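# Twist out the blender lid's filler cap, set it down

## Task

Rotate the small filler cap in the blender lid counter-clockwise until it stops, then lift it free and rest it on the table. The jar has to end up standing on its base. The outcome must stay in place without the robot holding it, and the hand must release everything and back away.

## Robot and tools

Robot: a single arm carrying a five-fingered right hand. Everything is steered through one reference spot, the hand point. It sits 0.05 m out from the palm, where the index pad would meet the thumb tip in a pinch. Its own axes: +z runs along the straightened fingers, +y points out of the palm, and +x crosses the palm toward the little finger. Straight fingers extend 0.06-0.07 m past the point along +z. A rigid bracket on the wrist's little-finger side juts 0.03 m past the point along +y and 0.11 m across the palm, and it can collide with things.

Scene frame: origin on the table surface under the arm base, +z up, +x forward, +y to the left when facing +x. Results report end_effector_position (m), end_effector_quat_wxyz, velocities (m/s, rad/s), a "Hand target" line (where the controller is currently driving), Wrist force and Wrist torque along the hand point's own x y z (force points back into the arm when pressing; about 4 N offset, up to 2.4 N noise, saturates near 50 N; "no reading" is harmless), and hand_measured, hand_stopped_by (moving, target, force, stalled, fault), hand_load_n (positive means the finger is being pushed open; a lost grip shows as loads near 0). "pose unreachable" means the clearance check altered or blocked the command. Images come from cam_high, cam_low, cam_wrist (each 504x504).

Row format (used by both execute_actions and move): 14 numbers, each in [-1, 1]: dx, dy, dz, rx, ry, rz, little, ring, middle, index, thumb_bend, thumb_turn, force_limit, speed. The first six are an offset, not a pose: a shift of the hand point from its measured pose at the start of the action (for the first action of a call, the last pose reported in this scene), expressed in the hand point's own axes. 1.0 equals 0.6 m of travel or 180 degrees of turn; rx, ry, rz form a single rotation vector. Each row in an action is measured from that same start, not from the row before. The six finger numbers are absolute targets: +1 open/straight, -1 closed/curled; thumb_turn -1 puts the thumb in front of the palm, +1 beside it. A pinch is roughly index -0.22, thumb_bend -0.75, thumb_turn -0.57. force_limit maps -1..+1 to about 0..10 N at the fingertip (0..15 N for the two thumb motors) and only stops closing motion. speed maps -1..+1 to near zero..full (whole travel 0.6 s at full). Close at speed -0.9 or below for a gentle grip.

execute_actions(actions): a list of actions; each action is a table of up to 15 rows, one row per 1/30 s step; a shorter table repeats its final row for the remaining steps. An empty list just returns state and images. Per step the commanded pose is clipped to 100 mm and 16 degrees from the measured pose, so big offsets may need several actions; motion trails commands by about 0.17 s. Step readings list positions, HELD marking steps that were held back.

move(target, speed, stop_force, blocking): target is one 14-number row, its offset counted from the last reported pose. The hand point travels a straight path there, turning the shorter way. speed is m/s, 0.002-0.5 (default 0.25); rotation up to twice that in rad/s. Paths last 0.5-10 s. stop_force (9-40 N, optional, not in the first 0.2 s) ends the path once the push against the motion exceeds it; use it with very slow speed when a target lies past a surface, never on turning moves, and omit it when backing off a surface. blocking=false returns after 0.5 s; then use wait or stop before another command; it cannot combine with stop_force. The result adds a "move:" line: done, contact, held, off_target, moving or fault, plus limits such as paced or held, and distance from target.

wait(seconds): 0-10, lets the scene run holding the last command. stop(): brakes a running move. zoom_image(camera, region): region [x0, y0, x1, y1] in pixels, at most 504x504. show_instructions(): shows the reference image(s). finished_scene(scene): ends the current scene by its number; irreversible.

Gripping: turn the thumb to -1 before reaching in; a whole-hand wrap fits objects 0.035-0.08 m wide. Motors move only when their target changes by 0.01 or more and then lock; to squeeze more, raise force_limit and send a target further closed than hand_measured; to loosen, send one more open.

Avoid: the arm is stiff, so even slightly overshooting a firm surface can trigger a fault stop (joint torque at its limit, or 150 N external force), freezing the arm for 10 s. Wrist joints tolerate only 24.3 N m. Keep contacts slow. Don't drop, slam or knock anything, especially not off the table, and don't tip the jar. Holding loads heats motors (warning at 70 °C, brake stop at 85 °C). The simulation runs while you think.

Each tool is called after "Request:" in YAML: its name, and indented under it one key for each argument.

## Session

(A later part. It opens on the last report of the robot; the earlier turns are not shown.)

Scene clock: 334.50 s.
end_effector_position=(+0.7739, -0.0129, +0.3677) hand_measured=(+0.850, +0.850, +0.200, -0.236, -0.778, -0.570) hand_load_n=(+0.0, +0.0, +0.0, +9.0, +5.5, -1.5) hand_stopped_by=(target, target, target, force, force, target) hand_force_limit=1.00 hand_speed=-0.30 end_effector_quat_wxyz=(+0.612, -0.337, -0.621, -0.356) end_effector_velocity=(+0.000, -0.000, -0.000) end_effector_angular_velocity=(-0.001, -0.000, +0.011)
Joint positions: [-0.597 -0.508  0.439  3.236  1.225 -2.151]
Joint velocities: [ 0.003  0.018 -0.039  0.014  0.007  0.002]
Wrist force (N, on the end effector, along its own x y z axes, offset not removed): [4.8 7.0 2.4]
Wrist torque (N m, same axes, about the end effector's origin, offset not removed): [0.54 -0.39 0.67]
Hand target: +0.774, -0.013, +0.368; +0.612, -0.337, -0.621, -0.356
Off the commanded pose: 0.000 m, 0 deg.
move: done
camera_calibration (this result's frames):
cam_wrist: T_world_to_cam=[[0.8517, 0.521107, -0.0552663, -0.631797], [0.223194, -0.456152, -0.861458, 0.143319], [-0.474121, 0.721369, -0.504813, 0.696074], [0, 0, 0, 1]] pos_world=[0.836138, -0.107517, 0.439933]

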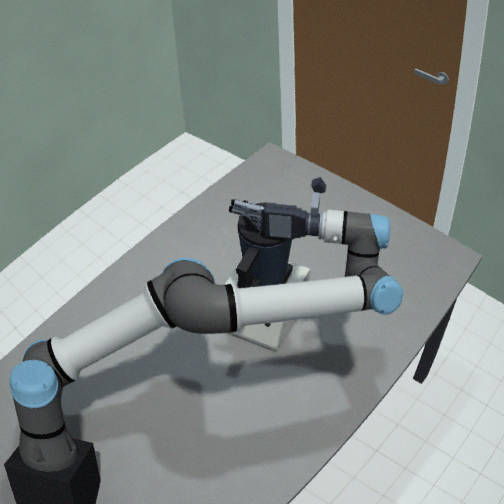

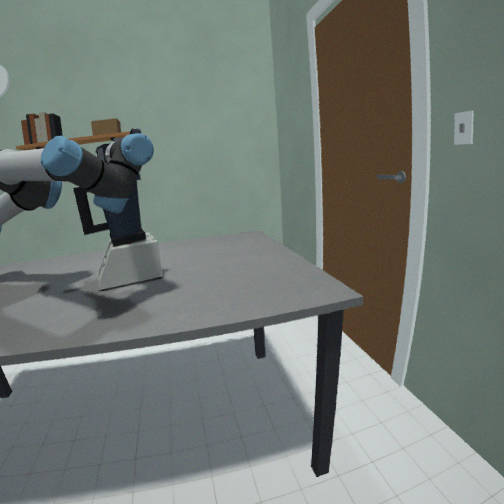

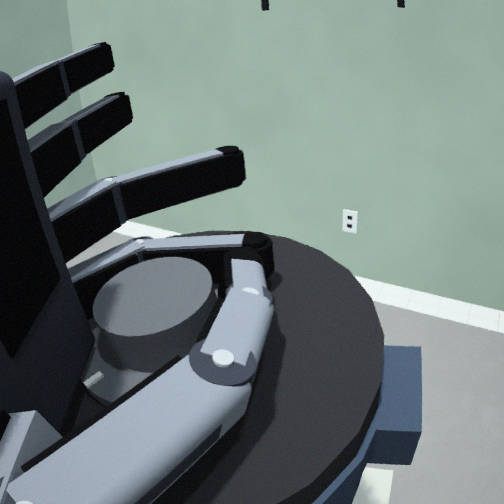

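Request:
execute_actions:
  actions:
    - [[0,0,0,0,0,0,0.85,0.85,0.2,0.3,0.05,-0.57,1,0.5]]
    - [[0.1,0,-0.25,0,0,0,0.85,0.85,0.2,0.3,0.05,-0.57,1,0.5]]
    - [[0.1,0,-0.25,0,0,0,0.85,0.85,0.2,0.3,0.05,-0.57,1,0.5]]

Request:
zoom_image:
  camera: "cam_high"
  region: [200,160,340,300]

Scene clock: 340.80 s.
end_effector_position=(+0.8632, -0.2876, +0.4662) hand_measured=(+0.850, +0.850, +0.200, +0.300, +0.050, -0.570) hand_load_n=(+0.0, +0.0, +0.0, +0.0, +0.0, +0.0) hand_stopped_by=(target, target, target, target, target, target) hand_force_limit=1.00 hand_speed=0.50 end_effector_quat_wxyz=(+0.488, -0.478, -0.411, -0.604) end_effector_velocity=(+0.029, -0.033, +0.017) end_effector_angular_velocity=(+0.061, -0.013, -0.134)
Joint positions: [-0.895 -0.238  0.039  3.99   1.064 -2.407]
Joint velocities: [-0.012  0.012 -0.038  0.18  -0.036 -0.098]
Wrist force (N, on the end effector, along its own x y z axes, offset not removed): [-1.1 3.0 -1.9]
Wrist torque (N m, same axes, about the end effector's origin, offset not removed): [0.51 0.12 0.11]
Hand target: +0.866, -0.291, +0.468; +0.485, -0.478, -0.406, -0.609
Off the commanded pose: 0.006 m, 21 deg; orientation clipped at the last step of the last action.
elbow stopped short: the move would have taken joint 3 (elbow) straighter than the controller allows; a more bent joint 3 avoids this.
Step readings (end_effector_position; steps 1 to 15: 1st action; 16 to 30: 2nd action; 31 to 45: 3rd action):
0: (+0.7740, -0.0129, +0.3677)
1: (+0.7740, -0.0129, +0.3677)
2: (+0.7740, -0.0129, +0.3677)
4: (+0.7739, -0.0129, +0.3677)
8: (+0.7739, -0.0128, +0.3676)
15: (+0.7739, -0.0129, +0.3676)
16: (+0.7740, -0.0132, +0.3676)
17: (+0.7755, -0.0190, +0.3681)
19: (+0.7841, -0.0540, +0.3744)
23: (+0.8078, -0.1067, +0.4026)
30: (+0.8422, -0.1383, +0.4235)
31: (+0.8443, -0.1396, +0.4244)
32: (+0.8464, -0.1480, +0.4252)
34: (+0.8469, -0.1871, +0.4350)
38: (+0.8495, -0.2548, +0.4540)
45: end_effector_position above
camera_calibration (this result's frames):
cam_wrist: T_world_to_cam=[[0.984736, -0.166484, -0.0507664, -0.873974], [-0.100526, -0.305913, -0.946737, 0.445374], [0.142086, 0.93739, -0.31798, 0.429372], [0, 0, 0, 1]] pos_world=[0.844398, -0.411746, 0.513815]

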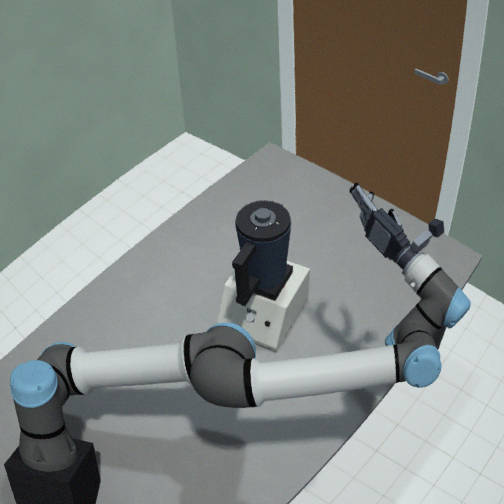

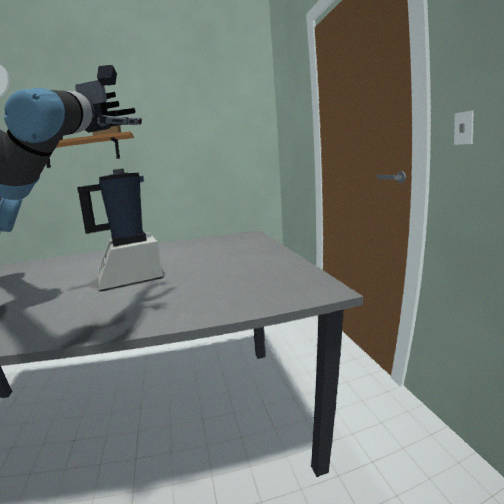

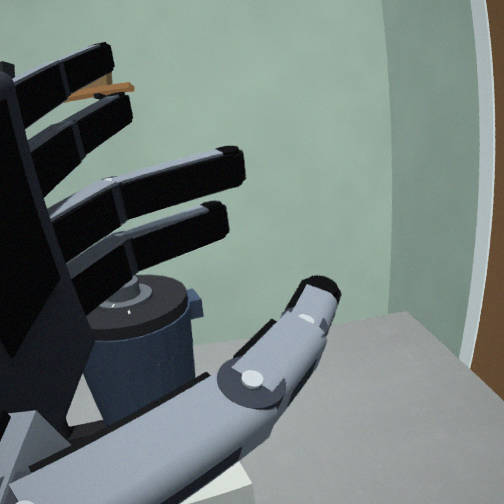

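Region (200, 160, 340, 300) of cam_high's 504x504 image, scaled by 3.600, with more detail than that image has.

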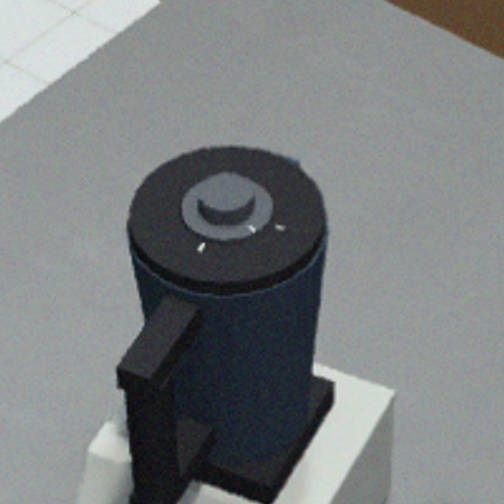

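Request:
move:
  target: [-0.168,-0.218,0.378,-0.0245,-0.0656,0.007,0.85,0.85,0.2,0.3,0.05,-0.57,1,0.5]
  speed: 0.4

Scene clock: 349.83 s.
end_effector_position=(+0.7811, -0.0251, +0.4109) hand_measured=(+0.850, +0.850, +0.200, +0.300, +0.050, -0.570) hand_load_n=(+0.0, +0.0, +0.0, +0.0, +0.0, +0.0) hand_stopped_by=(target, target, target, target, target, target) hand_force_limit=1.00 hand_speed=0.50 end_effector_quat_wxyz=(-0.431, +0.560, +0.431, +0.562) end_effector_velocity=(+0.001, +0.000, +0.001) end_effector_angular_velocity=(+0.004, -0.004, -0.009)
Joint positions: [-0.789 -1.115  1.572  3.276  0.773 -2.4  ]
Joint velocities: [ 0.    -0.006  0.01   0.011 -0.003 -0.014]
Wrist force (N, on the end effector, along its own x y z axes, offset not removed): [1.7 4.3 0.1]
Wrist torque (N m, same axes, about the end effector's origin, offset not removed): [0.78 -0.38 0.48]
Hand target: +0.781, -0.025, +0.411; -0.431, +0.560, +0.430, +0.562
Off the commanded pose: 0.001 m, 0 deg.
move: done; limits=paced
camera_calibration (this result's frames):
cam_wrist: T_world_to_cam=[[0.963653, -0.253964, -0.0829206, -0.724768], [-0.19797, -0.470405, -0.859958, 0.501381], [0.179392, 0.845116, -0.503584, 0.222268], [0, 0, 0, 1]] pos_world=[0.75781, -0.136056, 0.482999]

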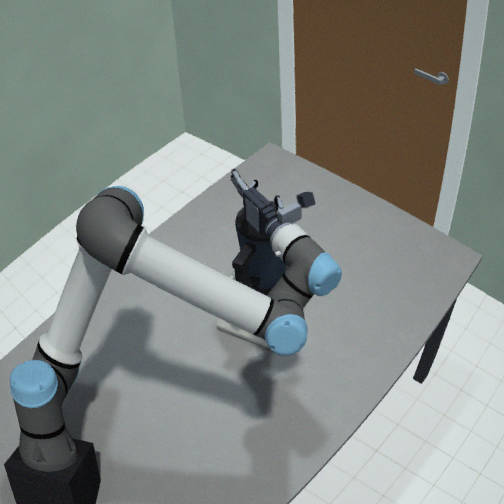

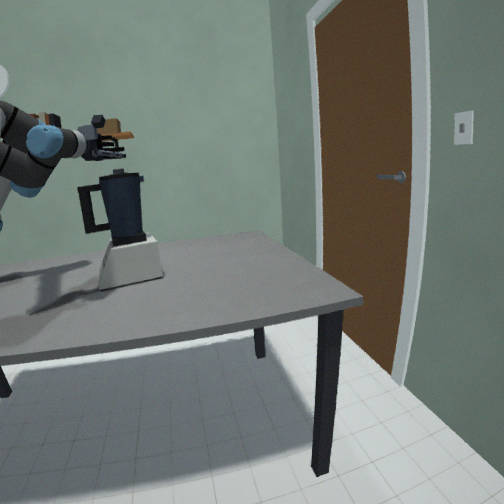

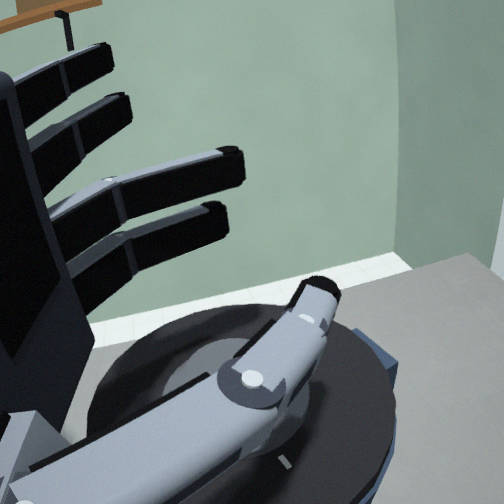

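Request:
move:
  target: [-0.071,0.01,-0.005,0,0,0,0.85,0.85,0.2,0.3,0.05,-0.57,1,0.5]
  speed: 0.08

Request:
execute_actions:
  actions:
    - [[0,0,0,0,0,0,0.85,0.85,0.2,-0.12,0.05,-0.57,1,0]]
    - [[0,0,0,0,0,0,0.85,0.85,0.2,-0.12,-1,-0.57,1,-0.3]]
    - [[0,0,0,0,0,0,0.85,0.85,0.2,-0.12,-1,-0.57,1,-0.3]]
    - [[0,0,0,0,0,0,0.85,0.85,0.2,-0.8,-1,-0.57,1,-0.3]]
    - [[0,0,0,0,0,0,0.85,0.85,0.2,-0.8,-0.98,-0.57,1,-0.3]]
    - [[0,0,0,0,0,0,0.85,0.85,0.2,-0.8,-0.98,-0.57,1,-0.3]]

Scene clock: 353.83 s.
end_effector_position=(+0.7861, -0.0294, +0.3684) hand_measured=(+0.850, +0.850, +0.200, +0.300, +0.050, -0.570) hand_load_n=(+0.0, +0.0, +0.0, +0.0, +0.0, +0.0) hand_stopped_by=(target, target, target, target, target, target) hand_force_limit=1.00 hand_speed=0.50 end_effector_quat_wxyz=(-0.431, +0.560, +0.431, +0.562) end_effector_velocity=(+0.000, -0.000, -0.002) end_effector_angular_velocity=(+0.000, +0.000, +0.000)
Joint positions: [-0.751 -1.051  1.57   3.237  0.743 -2.43 ]
Joint velocities: [ 0.002  0.003 -0.001 -0.001 -0.001 -0.001]
Wrist force (N, on the end effector, along its own x y z axes, offset not removed): [1.4 5.1 -2.7]
Wrist torque (N m, same axes, about the end effector's origin, offset not removed): [0.89 -0.08 0.39]
Hand target: +0.786, -0.029, +0.368; -0.431, +0.560, +0.431, +0.562
Off the commanded pose: 0.000 m, 0 deg.
move: done
camera_calibration (this result's frames):
cam_wrist: T_world_to_cam=[[0.963661, -0.253941, -0.0828983, -0.734203], [-0.197939, -0.47041, -0.859962, 0.463837], [0.179383, 0.84512, -0.503581, 0.203606], [0, 0, 0, 1]] pos_world=[0.76281, -0.140322, 0.44055]

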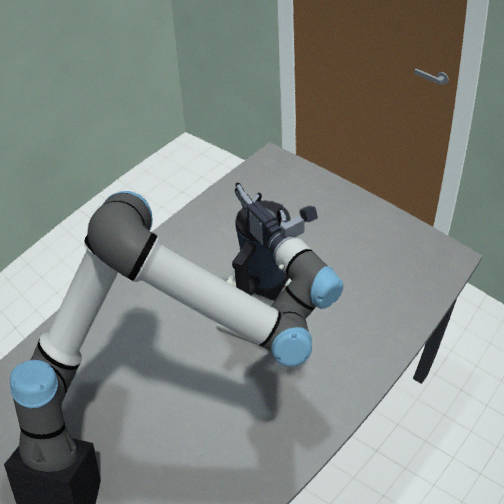

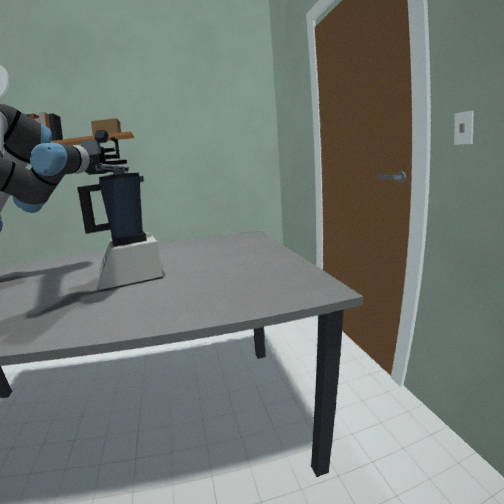

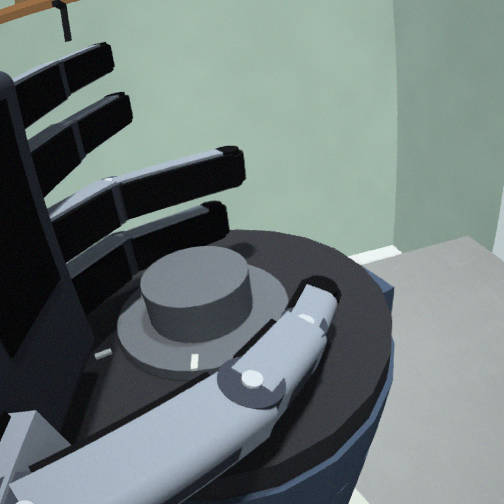

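Scene clock: 356.83 s.
end_effector_position=(+0.7861, -0.0294, +0.3684) hand_measured=(+0.850, +0.850, +0.200, -0.240, -0.832, -0.570) hand_load_n=(+0.0, +0.0, +0.0, +11.5, +14.5, +0.0) hand_stopped_by=(target, target, target, force, force, target) hand_force_limit=1.00 hand_speed=-0.30 end_effector_quat_wxyz=(-0.431, +0.560, +0.431, +0.562) end_effector_velocity=(-0.000, +0.000, -0.000) end_effector_angular_velocity=(+0.001, +0.001, +0.000)
Joint positions: [-0.751 -1.051  1.57   3.237  0.743 -2.43 ]
Joint velocities: [ 0.     0.     0.001 -0.     0.001  0.   ]
Wrist force (N, on the end effector, along its own x y z axes, offset not removed): [-1.0 3.9 5.0]
Wrist torque (N m, same axes, about the end effector's origin, offset not removed): [0.47 0.06 0.45]
Hand target: +0.786, -0.029, +0.368; -0.431, +0.560, +0.431, +0.562
Off the commanded pose: 0.000 m, 0 deg.
Step readings (end_effector_position; steps 1 to 15: 1st action; 16 to 30: 2nd action; 31 to 45: 3rd action; 46 to 60: 4th action; 61 to 75: 5th action; 76 to 90: 6th action):
0: (+0.7861, -0.0294, +0.3684)
1: (+0.7861, -0.0294, +0.3684)
2: (+0.7861, -0.0294, +0.3684)
4: (+0.7861, -0.0294, +0.3684)
8: (+0.7861, -0.0294, +0.3684)
15: (+0.7861, -0.0294, +0.3684)
16: (+0.7861, -0.0294, +0.3684)
17: (+0.7861, -0.0294, +0.3684)
19: (+0.7861, -0.0294, +0.3684)
23: (+0.7861, -0.0294, +0.3684)
30: (+0.7861, -0.0294, +0.3684)
31: (+0.7861, -0.0294, +0.3684)
32: (+0.7861, -0.0294, +0.3684)
34: (+0.7861, -0.0294, +0.3684)
38: (+0.7861, -0.0294, +0.3684)
45: (+0.7861, -0.0294, +0.3684)
46: (+0.7861, -0.0294, +0.3684)
47: (+0.7861, -0.0294, +0.3684)
49: (+0.7861, -0.0294, +0.3684)
53: (+0.7861, -0.0294, +0.3684)
60: (+0.7861, -0.0294, +0.3684)
61: (+0.7861, -0.0294, +0.3684)
62: (+0.7861, -0.0294, +0.3684)
64: (+0.7861, -0.0294, +0.3684)
68: (+0.7861, -0.0294, +0.3684)
75: (+0.7861, -0.0294, +0.3684)
76: (+0.7861, -0.0294, +0.3684)
77: (+0.7861, -0.0294, +0.3684)
79: (+0.7861, -0.0294, +0.3684)
83: (+0.7861, -0.0294, +0.3684)
90: end_effector_position above
camera_calibration (this result's frames):
cam_wrist: T_world_to_cam=[[0.963669, -0.253918, -0.0828697, -0.73423], [-0.197906, -0.470435, -0.859956, 0.463769], [0.179374, 0.845113, -0.503596, 0.203594], [0, 0, 0, 1]] pos_world=[0.762818, -0.140321, 0.440504]

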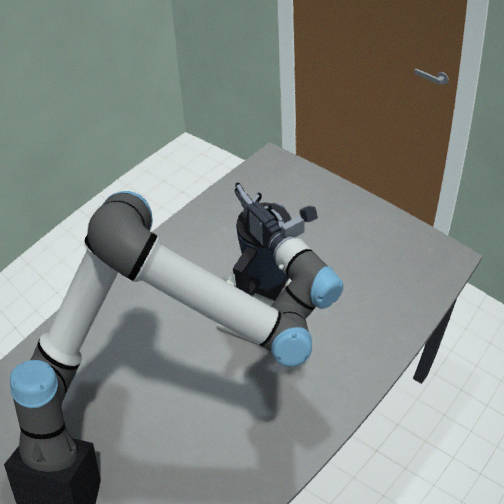

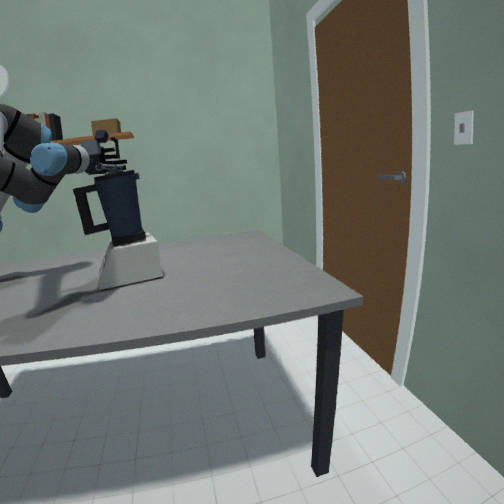

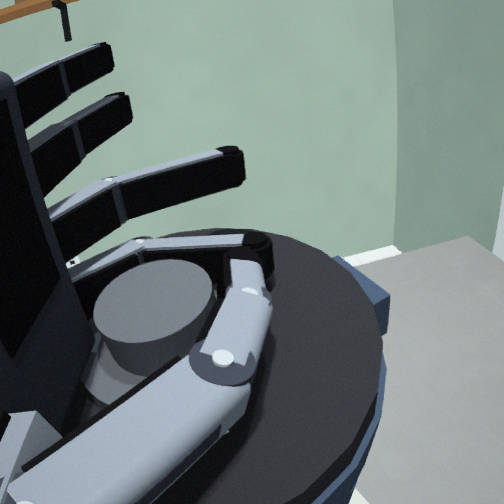

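Request:
move:
  target: [0,-0.0147,0.013,0.139,0,0,0.85,0.85,0.2,-0.8,-0.98,-0.57,1,-0.3]
  speed: 0.12

Request:
move:
  target: [0,-0.0147,0.013,0.139,0,0,0.85,0.85,0.2,-0.8,-0.98,-0.57,1,-0.3]
  speed: 0.12

Scene clock: 361.57 s.
end_effector_position=(+0.7797, -0.0195, +0.3685) hand_measured=(+0.850, +0.850, +0.200, -0.240, -0.832, -0.570) hand_load_n=(+0.0, +0.0, +0.0, +11.5, +14.5, +0.0) hand_stopped_by=(target, target, target, force, force, target) hand_force_limit=1.00 hand_speed=-0.30 end_effector_quat_wxyz=(+0.542, -0.453, -0.542, -0.456) end_effector_velocity=(+0.000, +0.000, +0.000) end_effector_angular_velocity=(+0.001, +0.000, +0.011)
Joint positions: [-0.68  -0.789  1.061  3.122  1.    -2.217]
Joint velocities: [ 0.002  0.007 -0.016  0.002  0.007  0.003]
Wrist force (N, on the end effector, along its own x y z axes, offset not removed): [1.3 3.6 1.6]
Wrist torque (N m, same axes, about the end effector's origin, offset not removed): [0.20 -0.03 0.31]
Hand target: +0.780, -0.020, +0.368; +0.542, -0.453, -0.542, -0.456
Off the commanded pose: 0.000 m, 0 deg.
move: done
camera_calibration (this result's frames):
cam_wrist: T_world_to_cam=[[0.980982, 0.176248, -0.0813144, -0.731194], [0.0202711, -0.509663, -0.860135, 0.296389], [-0.19304, 0.842128, -0.503543, 0.486736], [0, 0, 0, 1]] pos_world=[0.805239, -0.129964, 0.440571]

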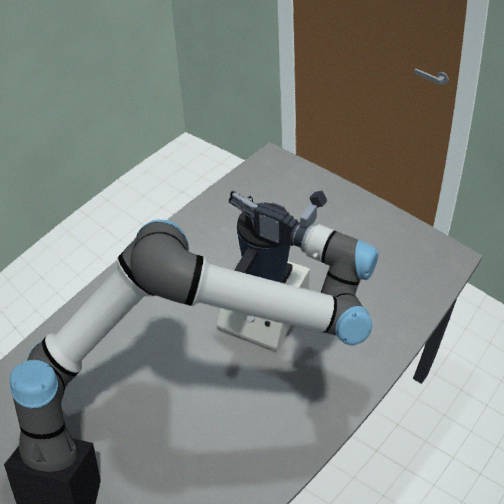

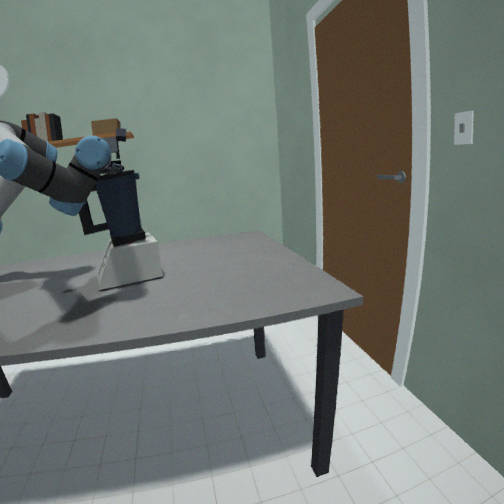

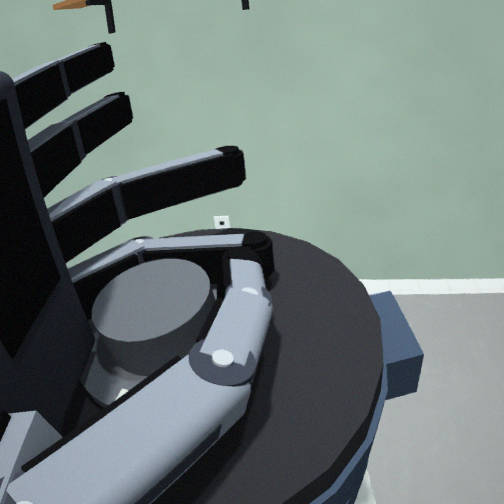

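Scene clock: 363.80 s.
end_effector_position=(+0.7696, -0.0132, +0.3685) hand_measured=(+0.850, +0.850, +0.200, -0.240, -0.832, -0.570) hand_load_n=(+0.0, +0.0, +0.0, +11.5, +13.5, -3.5) hand_stopped_by=(target, target, target, force, force, target) hand_force_limit=1.00 hand_speed=-0.30 end_effector_quat_wxyz=(+0.627, -0.325, -0.627, -0.329) end_effector_velocity=(+0.001, -0.000, +0.000) end_effector_angular_velocity=(-0.002, -0.001, +0.016)
Joint positions: [-0.586 -0.437  0.275  3.293  1.268 -2.115]
Joint velocities: [ 0.003  0.04  -0.088  0.038  0.009  0.004]
Wrist force (N, on the end effector, along its own x y z axes, offset not removed): [4.3 5.2 3.5]
Wrist torque (N m, same axes, about the end effector's origin, offset not removed): [-0.07 -0.21 -0.05]
Hand target: +0.770, -0.013, +0.369; +0.627, -0.325, -0.627, -0.328
Off the commanded pose: 0.000 m, 0 deg.
move: done
camera_calibration (this result's frames):
cam_wrist: T_world_to_cam=[[0.815602, 0.573073, -0.0798835, -0.590338], [0.234239, -0.453257, -0.860052, 0.135875], [-0.529081, 0.682748, -0.503913, 0.736098], [0, 0, 0, 1]] pos_world=[0.839109, -0.102677, 0.440631]

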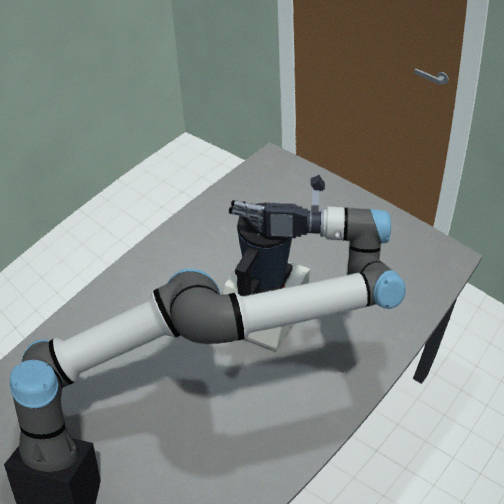

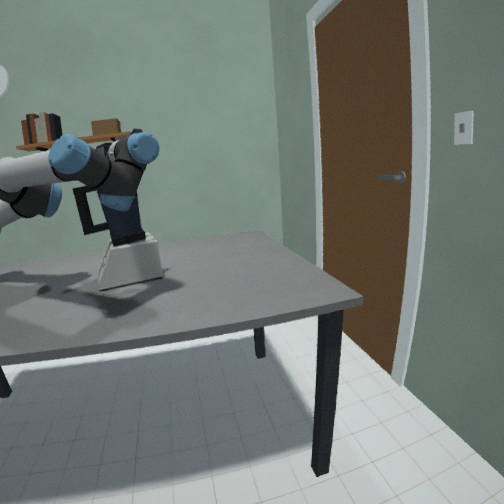

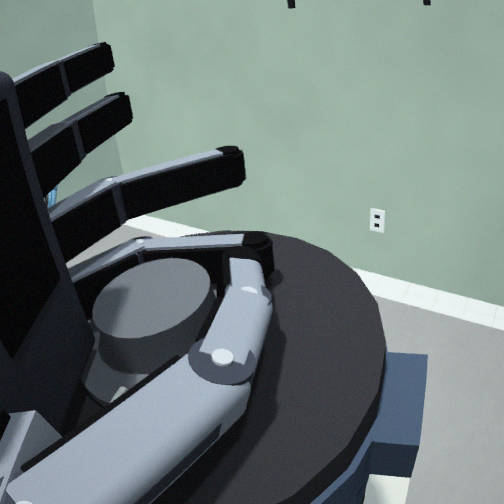

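Request:
move:
  target: [0.025,0,0,0,0,0,0.85,0.85,0.2,-0.8,-0.98,-0.57,1,-0.3]
  speed: 0.05

Scene clock: 368.03 s.
end_effector_position=(+0.7696, -0.0134, +0.3832) hand_measured=(+0.850, +0.850, +0.200, -0.240, -0.832, -0.570) hand_load_n=(+0.0, +0.0, +0.0, +11.5, +12.5, -1.0) hand_stopped_by=(target, target, target, force, force, target) hand_force_limit=1.00 hand_speed=-0.30 end_effector_quat_wxyz=(+0.627, -0.325, -0.627, -0.329) end_effector_velocity=(+0.000, +0.000, +0.002) end_effector_angular_velocity=(+0.000, -0.000, -0.000)
Joint positions: [-0.596 -0.449  0.268  3.314  1.278 -2.115]
Joint velocities: [-0.001 -0.002 -0.001  0.003  0.001 -0.   ]
Wrist force (N, on the end effector, along its own x y z axes, offset not removed): [-0.4 3.6 -0.6]
Wrist torque (N m, same axes, about the end effector's origin, offset not removed): [0.50 0.11 0.26]
Hand target: +0.770, -0.013, +0.383; +0.627, -0.325, -0.627, -0.329
Off the commanded pose: 0.000 m, 0 deg.
move: done
camera_calibration (this result's frames):
cam_wrist: T_world_to_cam=[[0.815684, 0.572938, -0.0800099, -0.589121], [0.233905, -0.453134, -0.860208, 0.14881], [-0.529101, 0.682944, -0.503627, 0.743527], [0, 0, 0, 1]] pos_world=[0.83913, -0.102826, 0.455333]

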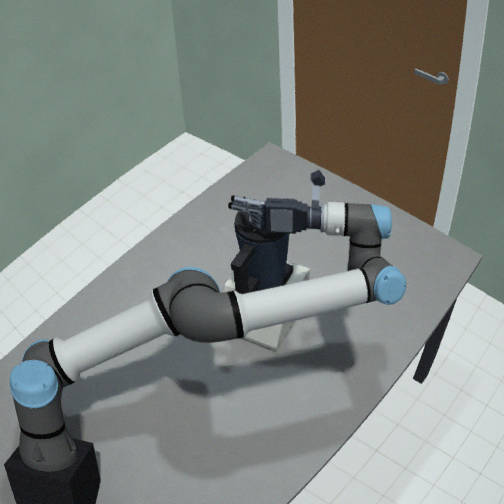

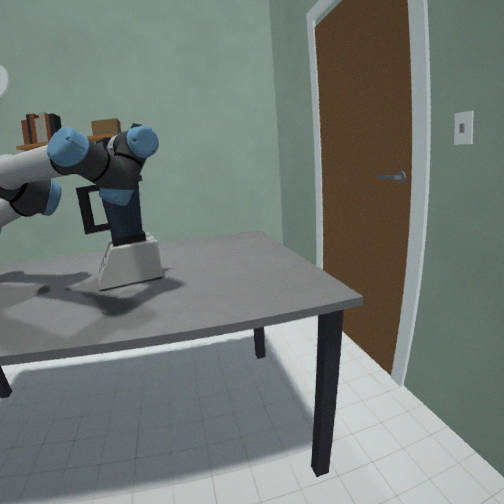

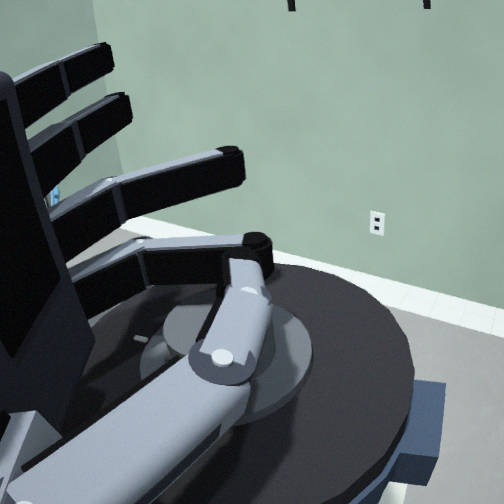

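Request:
move:
  target: [0.12,0,0,0,0,0,0.85,0.85,0.2,0.3,0.05,-0.57,1,0.5]
  speed: 0.3

Request:
zoom_image:
  camera: "cam_high"
  region: [200,160,340,300]

Scene clock: 370.60 s.
end_effector_position=(+0.7694, -0.0135, +0.4550) hand_measured=(+0.850, +0.850, +0.200, +0.300, +0.050, -0.570) hand_load_n=(+0.0, +0.0, +0.0, +0.0, +0.0, +0.0) hand_stopped_by=(target, target, target, target, target, target) hand_force_limit=1.00 hand_speed=0.50 end_effector_quat_wxyz=(+0.627, -0.326, -0.627, -0.329) end_effector_velocity=(+0.001, -0.000, +0.002) end_effector_angular_velocity=(-0.002, -0.001, +0.006)
Joint positions: [-0.643 -0.461  0.132  3.463  1.324 -2.116]
Joint velocities: [ 0.     0.042 -0.094  0.047  0.003  0.001]
Wrist force (N, on the end effector, along its own x y z axes, offset not removed): [1.3 2.4 -1.3]
Wrist torque (N m, same axes, about the end effector's origin, offset not removed): [0.41 -0.14 0.25]
Hand target: +0.769, -0.014, +0.455; +0.627, -0.326, -0.627, -0.329
Off the commanded pose: 0.000 m, 0 deg.
move: done
camera_calibration (this result's frames):
cam_wrist: T_world_to_cam=[[0.816314, 0.572051, -0.0799325, -0.583649], [0.233271, -0.4531, -0.860398, 0.211093], [-0.528409, 0.683709, -0.503315, 0.779051], [0, 0, 0, 1]] pos_world=[0.838856, -0.103121, 0.527079]

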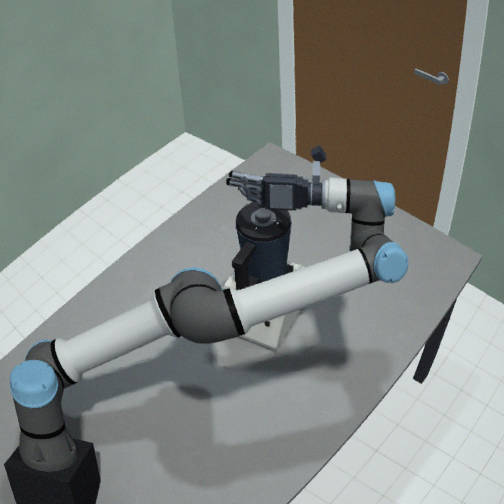

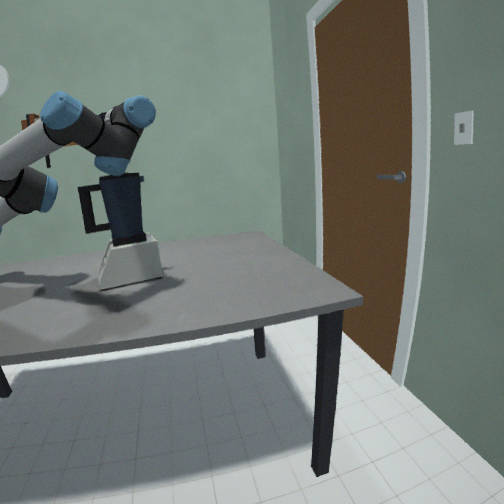

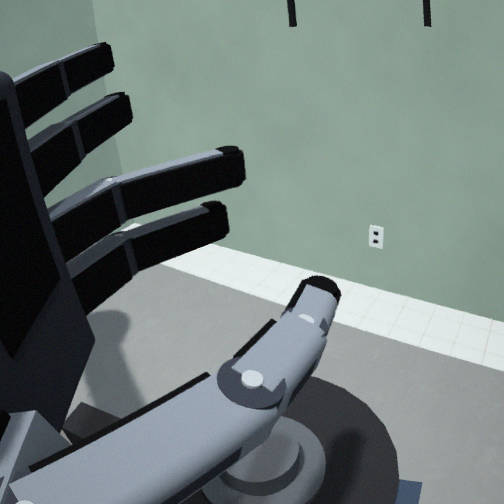

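Region (200, 160, 340, 300) of cam_high's 504x504 image, scaled by 3.600, with more detail than that image has.

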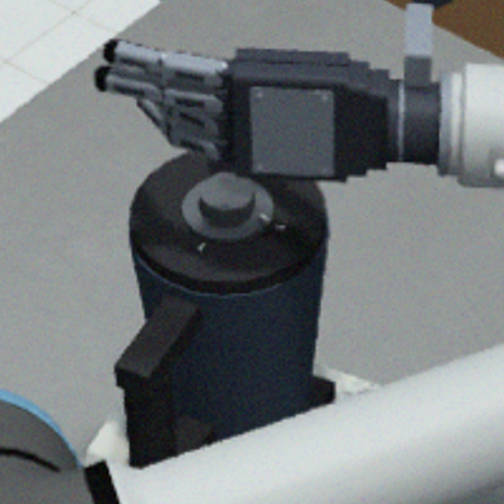

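Request:
move:
  target: [-0.075,-0.032,-0.0295,-0.278,0,0,0.85,0.85,0.85,0.3,0.05,-0.57,1,0.5]
  speed: 0.3

Scene clock: 380.47 s.
end_effector_position=(+0.7636, -0.0390, +0.4098) hand_measured=(+0.850, +0.850, +0.850, +0.300, +0.050, -0.570) hand_load_n=(+0.0, +0.0, +0.0, +0.0, +0.0, +0.0) hand_stopped_by=(target, target, target, target, target, target) hand_force_limit=1.00 hand_speed=0.50 end_effector_quat_wxyz=(-0.430, +0.561, +0.429, +0.562) end_effector_velocity=(+0.000, -0.000, -0.000) end_effector_angular_velocity=(+0.001, -0.002, -0.009)
Joint positions: [-0.82  -1.109  1.601  3.227  0.798 -2.377]
Joint velocities: [-0.001 -0.005  0.009  0.006 -0.004 -0.008]
Wrist force (N, on the end effector, along its own x y z axes, offset not removed): [1.3 6.6 -1.6]
Wrist torque (N m, same axes, about the end effector's origin, offset not removed): [1.16 -0.11 0.43]
Hand target: +0.764, -0.039, +0.410; -0.430, +0.561, +0.429, +0.563
Off the commanded pose: 0.000 m, 0 deg.
move: done
camera_calibration (this result's frames):
cam_wrist: T_world_to_cam=[[0.962734, -0.257182, -0.0836647, -0.71061], [-0.200075, -0.469137, -0.860163, 0.492165], [0.181968, 0.844848, -0.50311, 0.23442], [0, 0, 0, 1]] pos_world=[0.739942, -0.149912, 0.481828]

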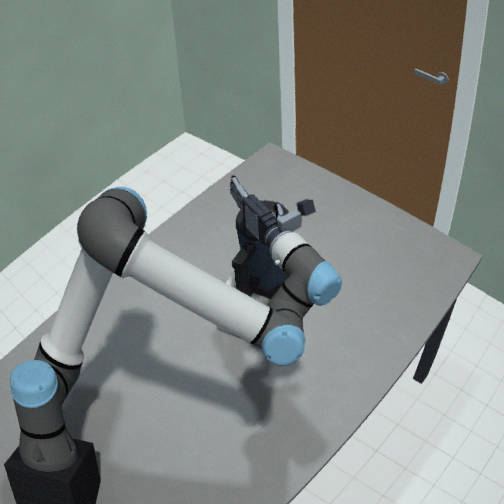

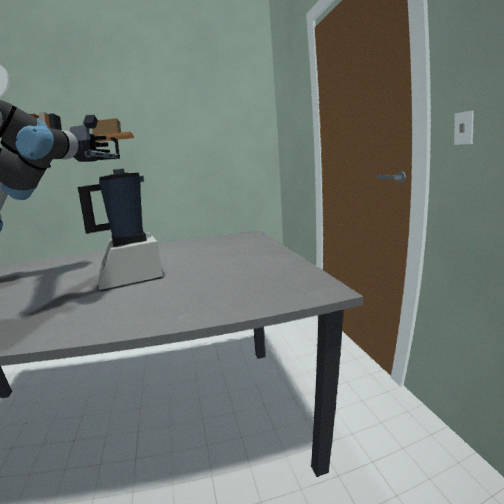

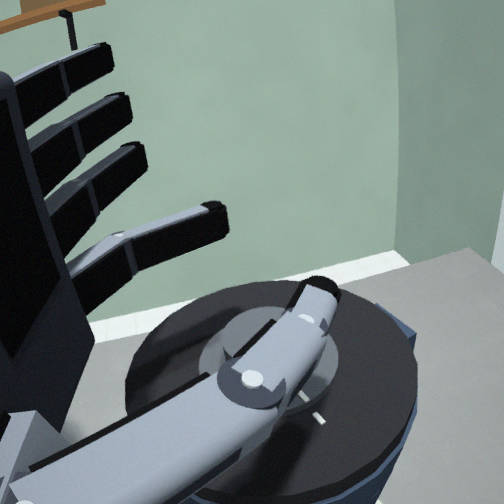

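Request:
move:
  target: [0.1,0,0,0,-0.36,0,0.85,0.85,0.85,0.3,0.05,-0.57,1,0.5]
  speed: 0.3

Scene clock: 398.60 s.
end_effector_position=(+0.7639, -0.0391, +0.4701) hand_measured=(+0.850, +0.850, +0.850, +0.300, +0.050, -0.570) hand_load_n=(+0.0, +0.0, +0.0, +0.0, +0.0, +0.0) hand_stopped_by=(target, target, target, target, target, target) hand_force_limit=1.00 hand_speed=0.50 end_effector_quat_wxyz=(-0.134, +0.774, +0.594, +0.176) end_effector_velocity=(+0.000, +0.000, +0.001) end_effector_angular_velocity=(-0.009, +0.008, -0.001)
Joint positions: [-0.861 -1.06   0.622  2.399  0.713 -0.941]
Joint velocities: [ 0.004  0.008 -0.024  0.004  0.008  0.015]
Wrist force (N, on the end effector, along its own x y z axes, offset not removed): [0.6 3.4 -2.3]
Wrist torque (N m, same axes, about the end effector's origin, offset not removed): [0.65 -0.04 0.41]
Hand target: +0.764, -0.039, +0.470; -0.134, +0.774, +0.594, +0.175
Off the commanded pose: 0.000 m, 0 deg.
move: done
camera_calibration (this result's frames):
cam_wrist: T_world_to_cam=[[0.943099, -0.330358, -0.0377799, -0.715268], [-0.326192, -0.941231, 0.0876524, 0.176367], [-0.0645163, -0.0703414, -0.995434, 0.648689], [0, 0, 0, 1]] pos_world=[0.773949, -0.0246624, 0.603245]

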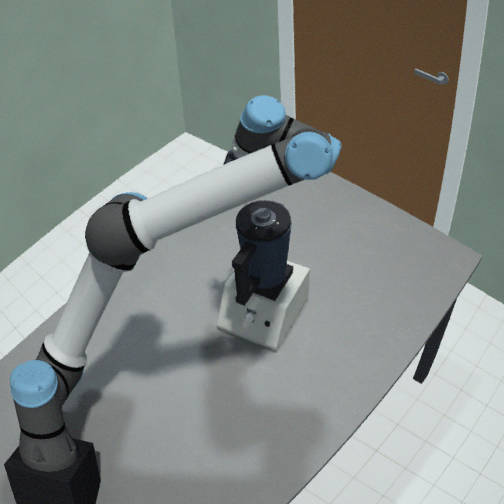

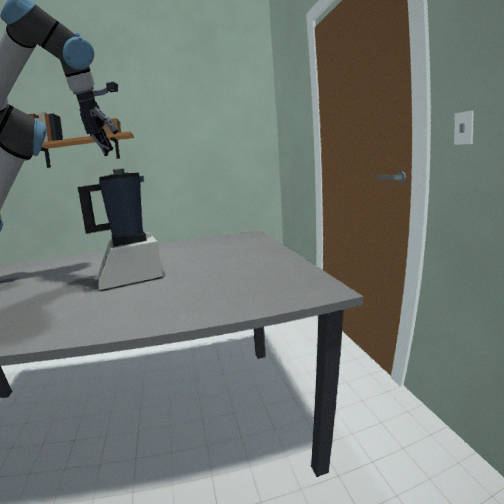

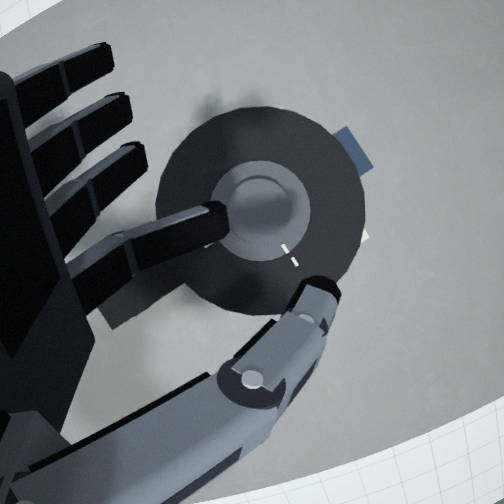

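Request:
move:
  target: [0.0178,0.0205,0.1187,0,0,0,0.85,0.85,0.85,0.3,0.05,-0.57,1,0.5]
  speed: 0.25

Scene clock: 407.27 s.
end_effector_position=(+0.7861, -0.0034, +0.4105) hand_measured=(+0.850, +0.850, +0.850, +0.300, +0.050, -0.570) hand_load_n=(+0.0, +0.0, +0.0, +0.0, +0.0, +0.0) hand_stopped_by=(target, target, target, target, target, target) hand_force_limit=1.00 hand_speed=0.50 end_effector_quat_wxyz=(-0.134, +0.774, +0.594, +0.176) end_effector_velocity=(+0.001, +0.001, -0.001) end_effector_angular_velocity=(-0.001, -0.001, -0.001)
Joint positions: [-0.724 -1.039  0.633  2.209  0.671 -0.737]
Joint velocities: [ 0.003  0.001 -0.003 -0.005 -0.001  0.007]
Wrist force (N, on the end effector, along its own x y z axes, offset not removed): [0.6 5.3 -1.0]
Wrist torque (N m, same axes, about the end effector's origin, offset not removed): [0.85 -0.24 0.32]
Hand target: +0.786, -0.003, +0.410; -0.134, +0.774, +0.594, +0.176
Off the commanded pose: 0.000 m, 0 deg.
move: done
camera_calibration (this result's frames):
cam_wrist: T_world_to_cam=[[0.943143, -0.330208, -0.0379917, -0.726612], [-0.326061, -0.941324, 0.0871414, 0.222553], [-0.0645373, -0.0697992, -0.995471, 0.593408], [0, 0, 0, 1]] pos_world=[0.796162, 0.0109806, 0.543722]

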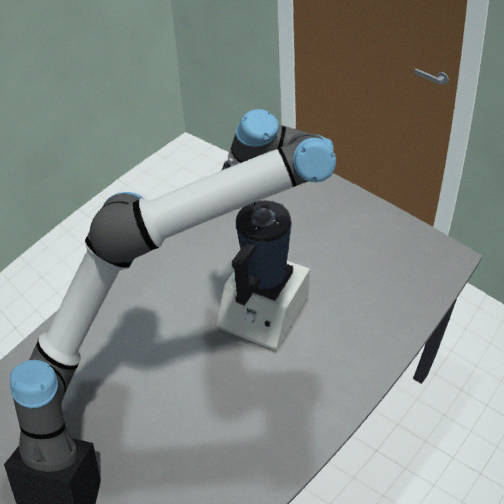

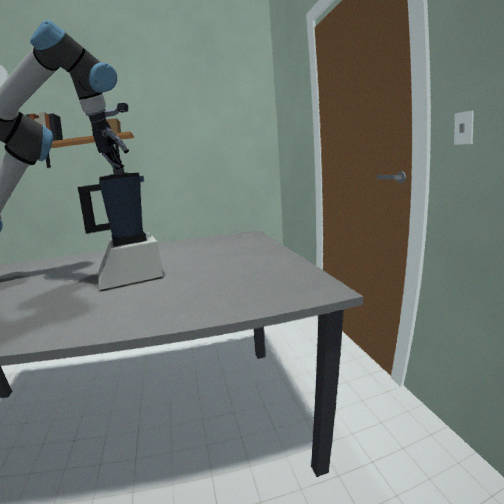

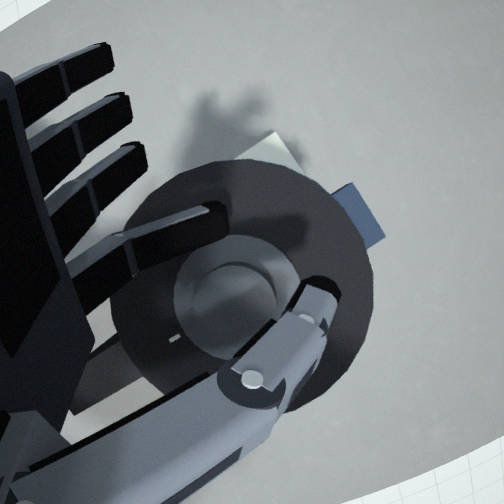

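Request:
move:
  target: [-0.0296,0,0.0634,0,0,0,0.85,0.85,0.85,0.05,0.0,-0.57,1,0.5]
  speed: 0.04
  stop_force: 12

Scene clock: 410.93 s.
end_effector_position=(+0.7861, -0.0031, +0.3797) hand_measured=(+0.850, +0.850, +0.850, +0.012, +0.000, -0.570) hand_load_n=(+0.0, +0.0, +0.0, +0.0, +0.0, +0.0) hand_stopped_by=(target, target, target, target, target, target) hand_force_limit=1.00 hand_speed=0.50 end_effector_quat_wxyz=(-0.134, +0.774, +0.594, +0.176) end_effector_velocity=(+0.000, +0.000, +0.002) end_effector_angular_velocity=(-0.000, -0.001, -0.000)
Joint positions: [-0.691 -1.041  0.698  2.107  0.664 -0.686]
Joint velocities: [-0.002  0.    -0.005  0.007 -0.    -0.003]
Wrist force (N, on the end effector, along its own x y z axes, offset not removed): [1.9 4.9 0.9]
Wrist torque (N m, same axes, about the end effector's origin, offset not removed): [0.78 -0.25 0.42]
Hand target: +0.786, -0.003, +0.380; -0.134, +0.774, +0.594, +0.176
Off the commanded pose: 0.011 m, 0 deg.
move: contact
camera_calibration (this result's frames):
cam_wrist: T_world_to_cam=[[0.943188, -0.330024, -0.0384693, -0.727534], [-0.325856, -0.941411, 0.0869642, 0.225473], [-0.0649158, -0.0694882, -0.995468, 0.563003], [0, 0, 0, 1]] pos_world=[0.796221, 0.0112811, 0.512856]

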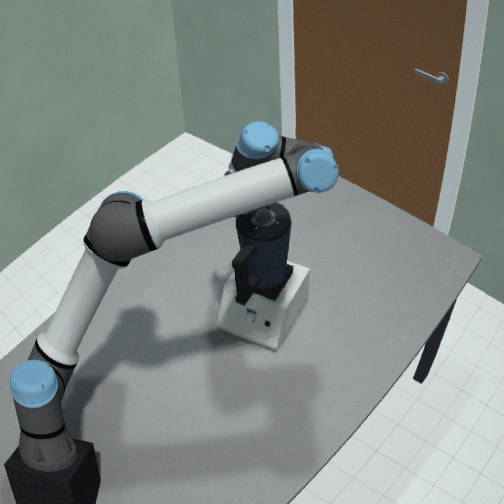

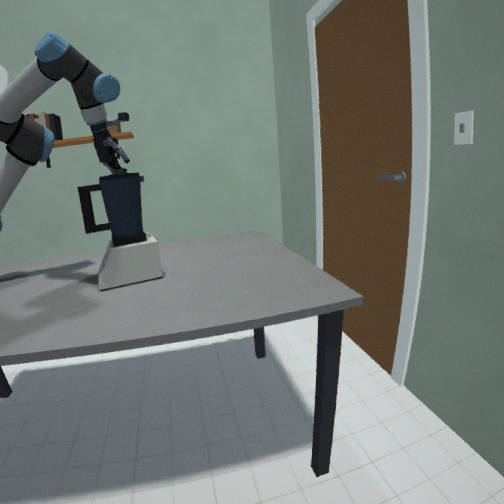

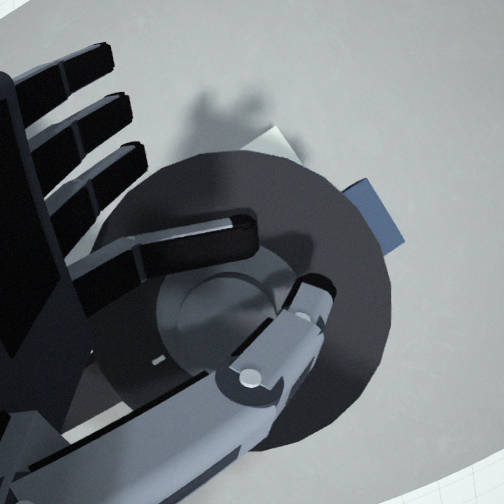

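Request:
execute_actions:
  actions:
    - [[0.002,0,-0.004,0,0,0,0.85,0.85,0.85,-0.6,-0.8,-0.57,1,-0.3]]
    - [[0,0,0,0,0,0,0.85,0.85,0.85,-0.6,-0.8,-0.57,1,-0.3]]
    - [[0,0,0,0,0,0,0.85,0.85,0.85,-0.6,-0.8,-0.57,1,-0.3]]
    - [[0,0,0,0,0,0,0.85,0.85,0.85,-0.6,-0.8,-0.57,1,-0.3]]

Scene clock: 416.37 s.
end_effector_position=(+0.7861, -0.0030, +0.3823) hand_measured=(+0.850, +0.850, +0.850, -0.382, -0.308, -0.570) hand_load_n=(+0.0, +0.0, +0.0, +13.0, +15.0, +0.5) hand_stopped_by=(target, target, target, force, force, target) hand_force_limit=1.00 hand_speed=-0.30 end_effector_quat_wxyz=(-0.134, +0.774, +0.594, +0.176) end_effector_velocity=(+0.000, -0.000, -0.000) end_effector_angular_velocity=(+0.000, +0.000, -0.000)
Joint positions: [-0.694 -1.041  0.693  2.116  0.664 -0.69 ]
Joint velocities: [ 0.     0.001 -0.    -0.    -0.    -0.   ]
Wrist force (N, on the end effector, along its own x y z axes, offset not removed): [1.4 2.3 -0.2]
Wrist torque (N m, same axes, about the end effector's origin, offset not removed): [0.47 -0.27 0.39]
Hand target: +0.786, -0.003, +0.382; -0.134, +0.774, +0.594, +0.176
Off the commanded pose: 0.000 m, 0 deg.
Step readings (end_effector_position; steps 1 to 15: 1st action; 16 to 30: 2nd action; 31 to 45: 3rd action; 46 to 60: 4th action):
0: (+0.7861, -0.0031, +0.3799)
1: (+0.7861, -0.0031, +0.3800)
2: (+0.7861, -0.0031, +0.3804)
4: (+0.7862, -0.0030, +0.3813)
8: (+0.7861, -0.0031, +0.3821)
15: (+0.7861, -0.0030, +0.3823)
16: (+0.7861, -0.0030, +0.3823)
17: (+0.7861, -0.0030, +0.3823)
19: (+0.7861, -0.0030, +0.3823)
23: (+0.7861, -0.0030, +0.3823)
30: (+0.7861, -0.0030, +0.3823)
31: (+0.7861, -0.0030, +0.3823)
32: (+0.7861, -0.0030, +0.3823)
34: (+0.7861, -0.0030, +0.3823)
38: (+0.7861, -0.0030, +0.3823)
45: (+0.7861, -0.0030, +0.3823)
46: (+0.7861, -0.0030, +0.3823)
47: (+0.7861, -0.0030, +0.3823)
49: (+0.7861, -0.0030, +0.3823)
53: (+0.7861, -0.0030, +0.3823)
60: end_effector_position above
camera_calibration (this result's frames):
cam_wrist: T_world_to_cam=[[0.94318, -0.330046, -0.0384931, -0.727424], [-0.325876, -0.941405, 0.0869576, 0.225295], [-0.0649376, -0.0694727, -0.995468, 0.565662], [0, 0, 0, 1]] pos_world=[0.796243, 0.0113089, 0.515507]

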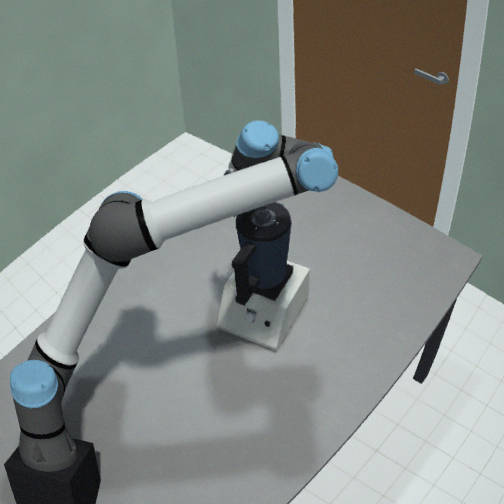

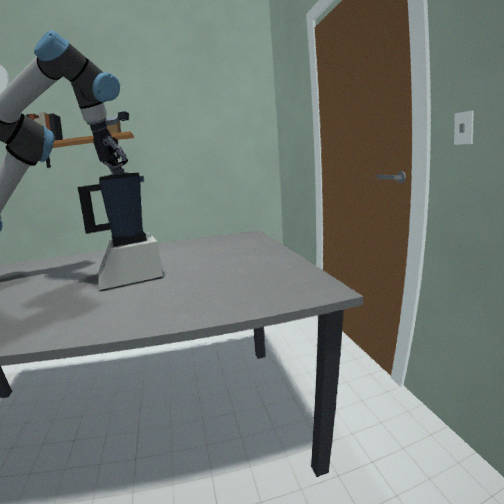

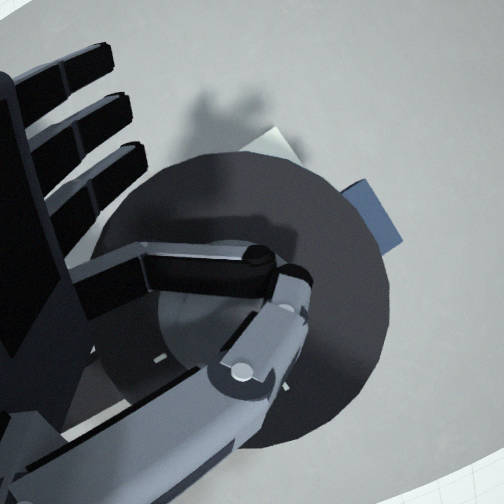

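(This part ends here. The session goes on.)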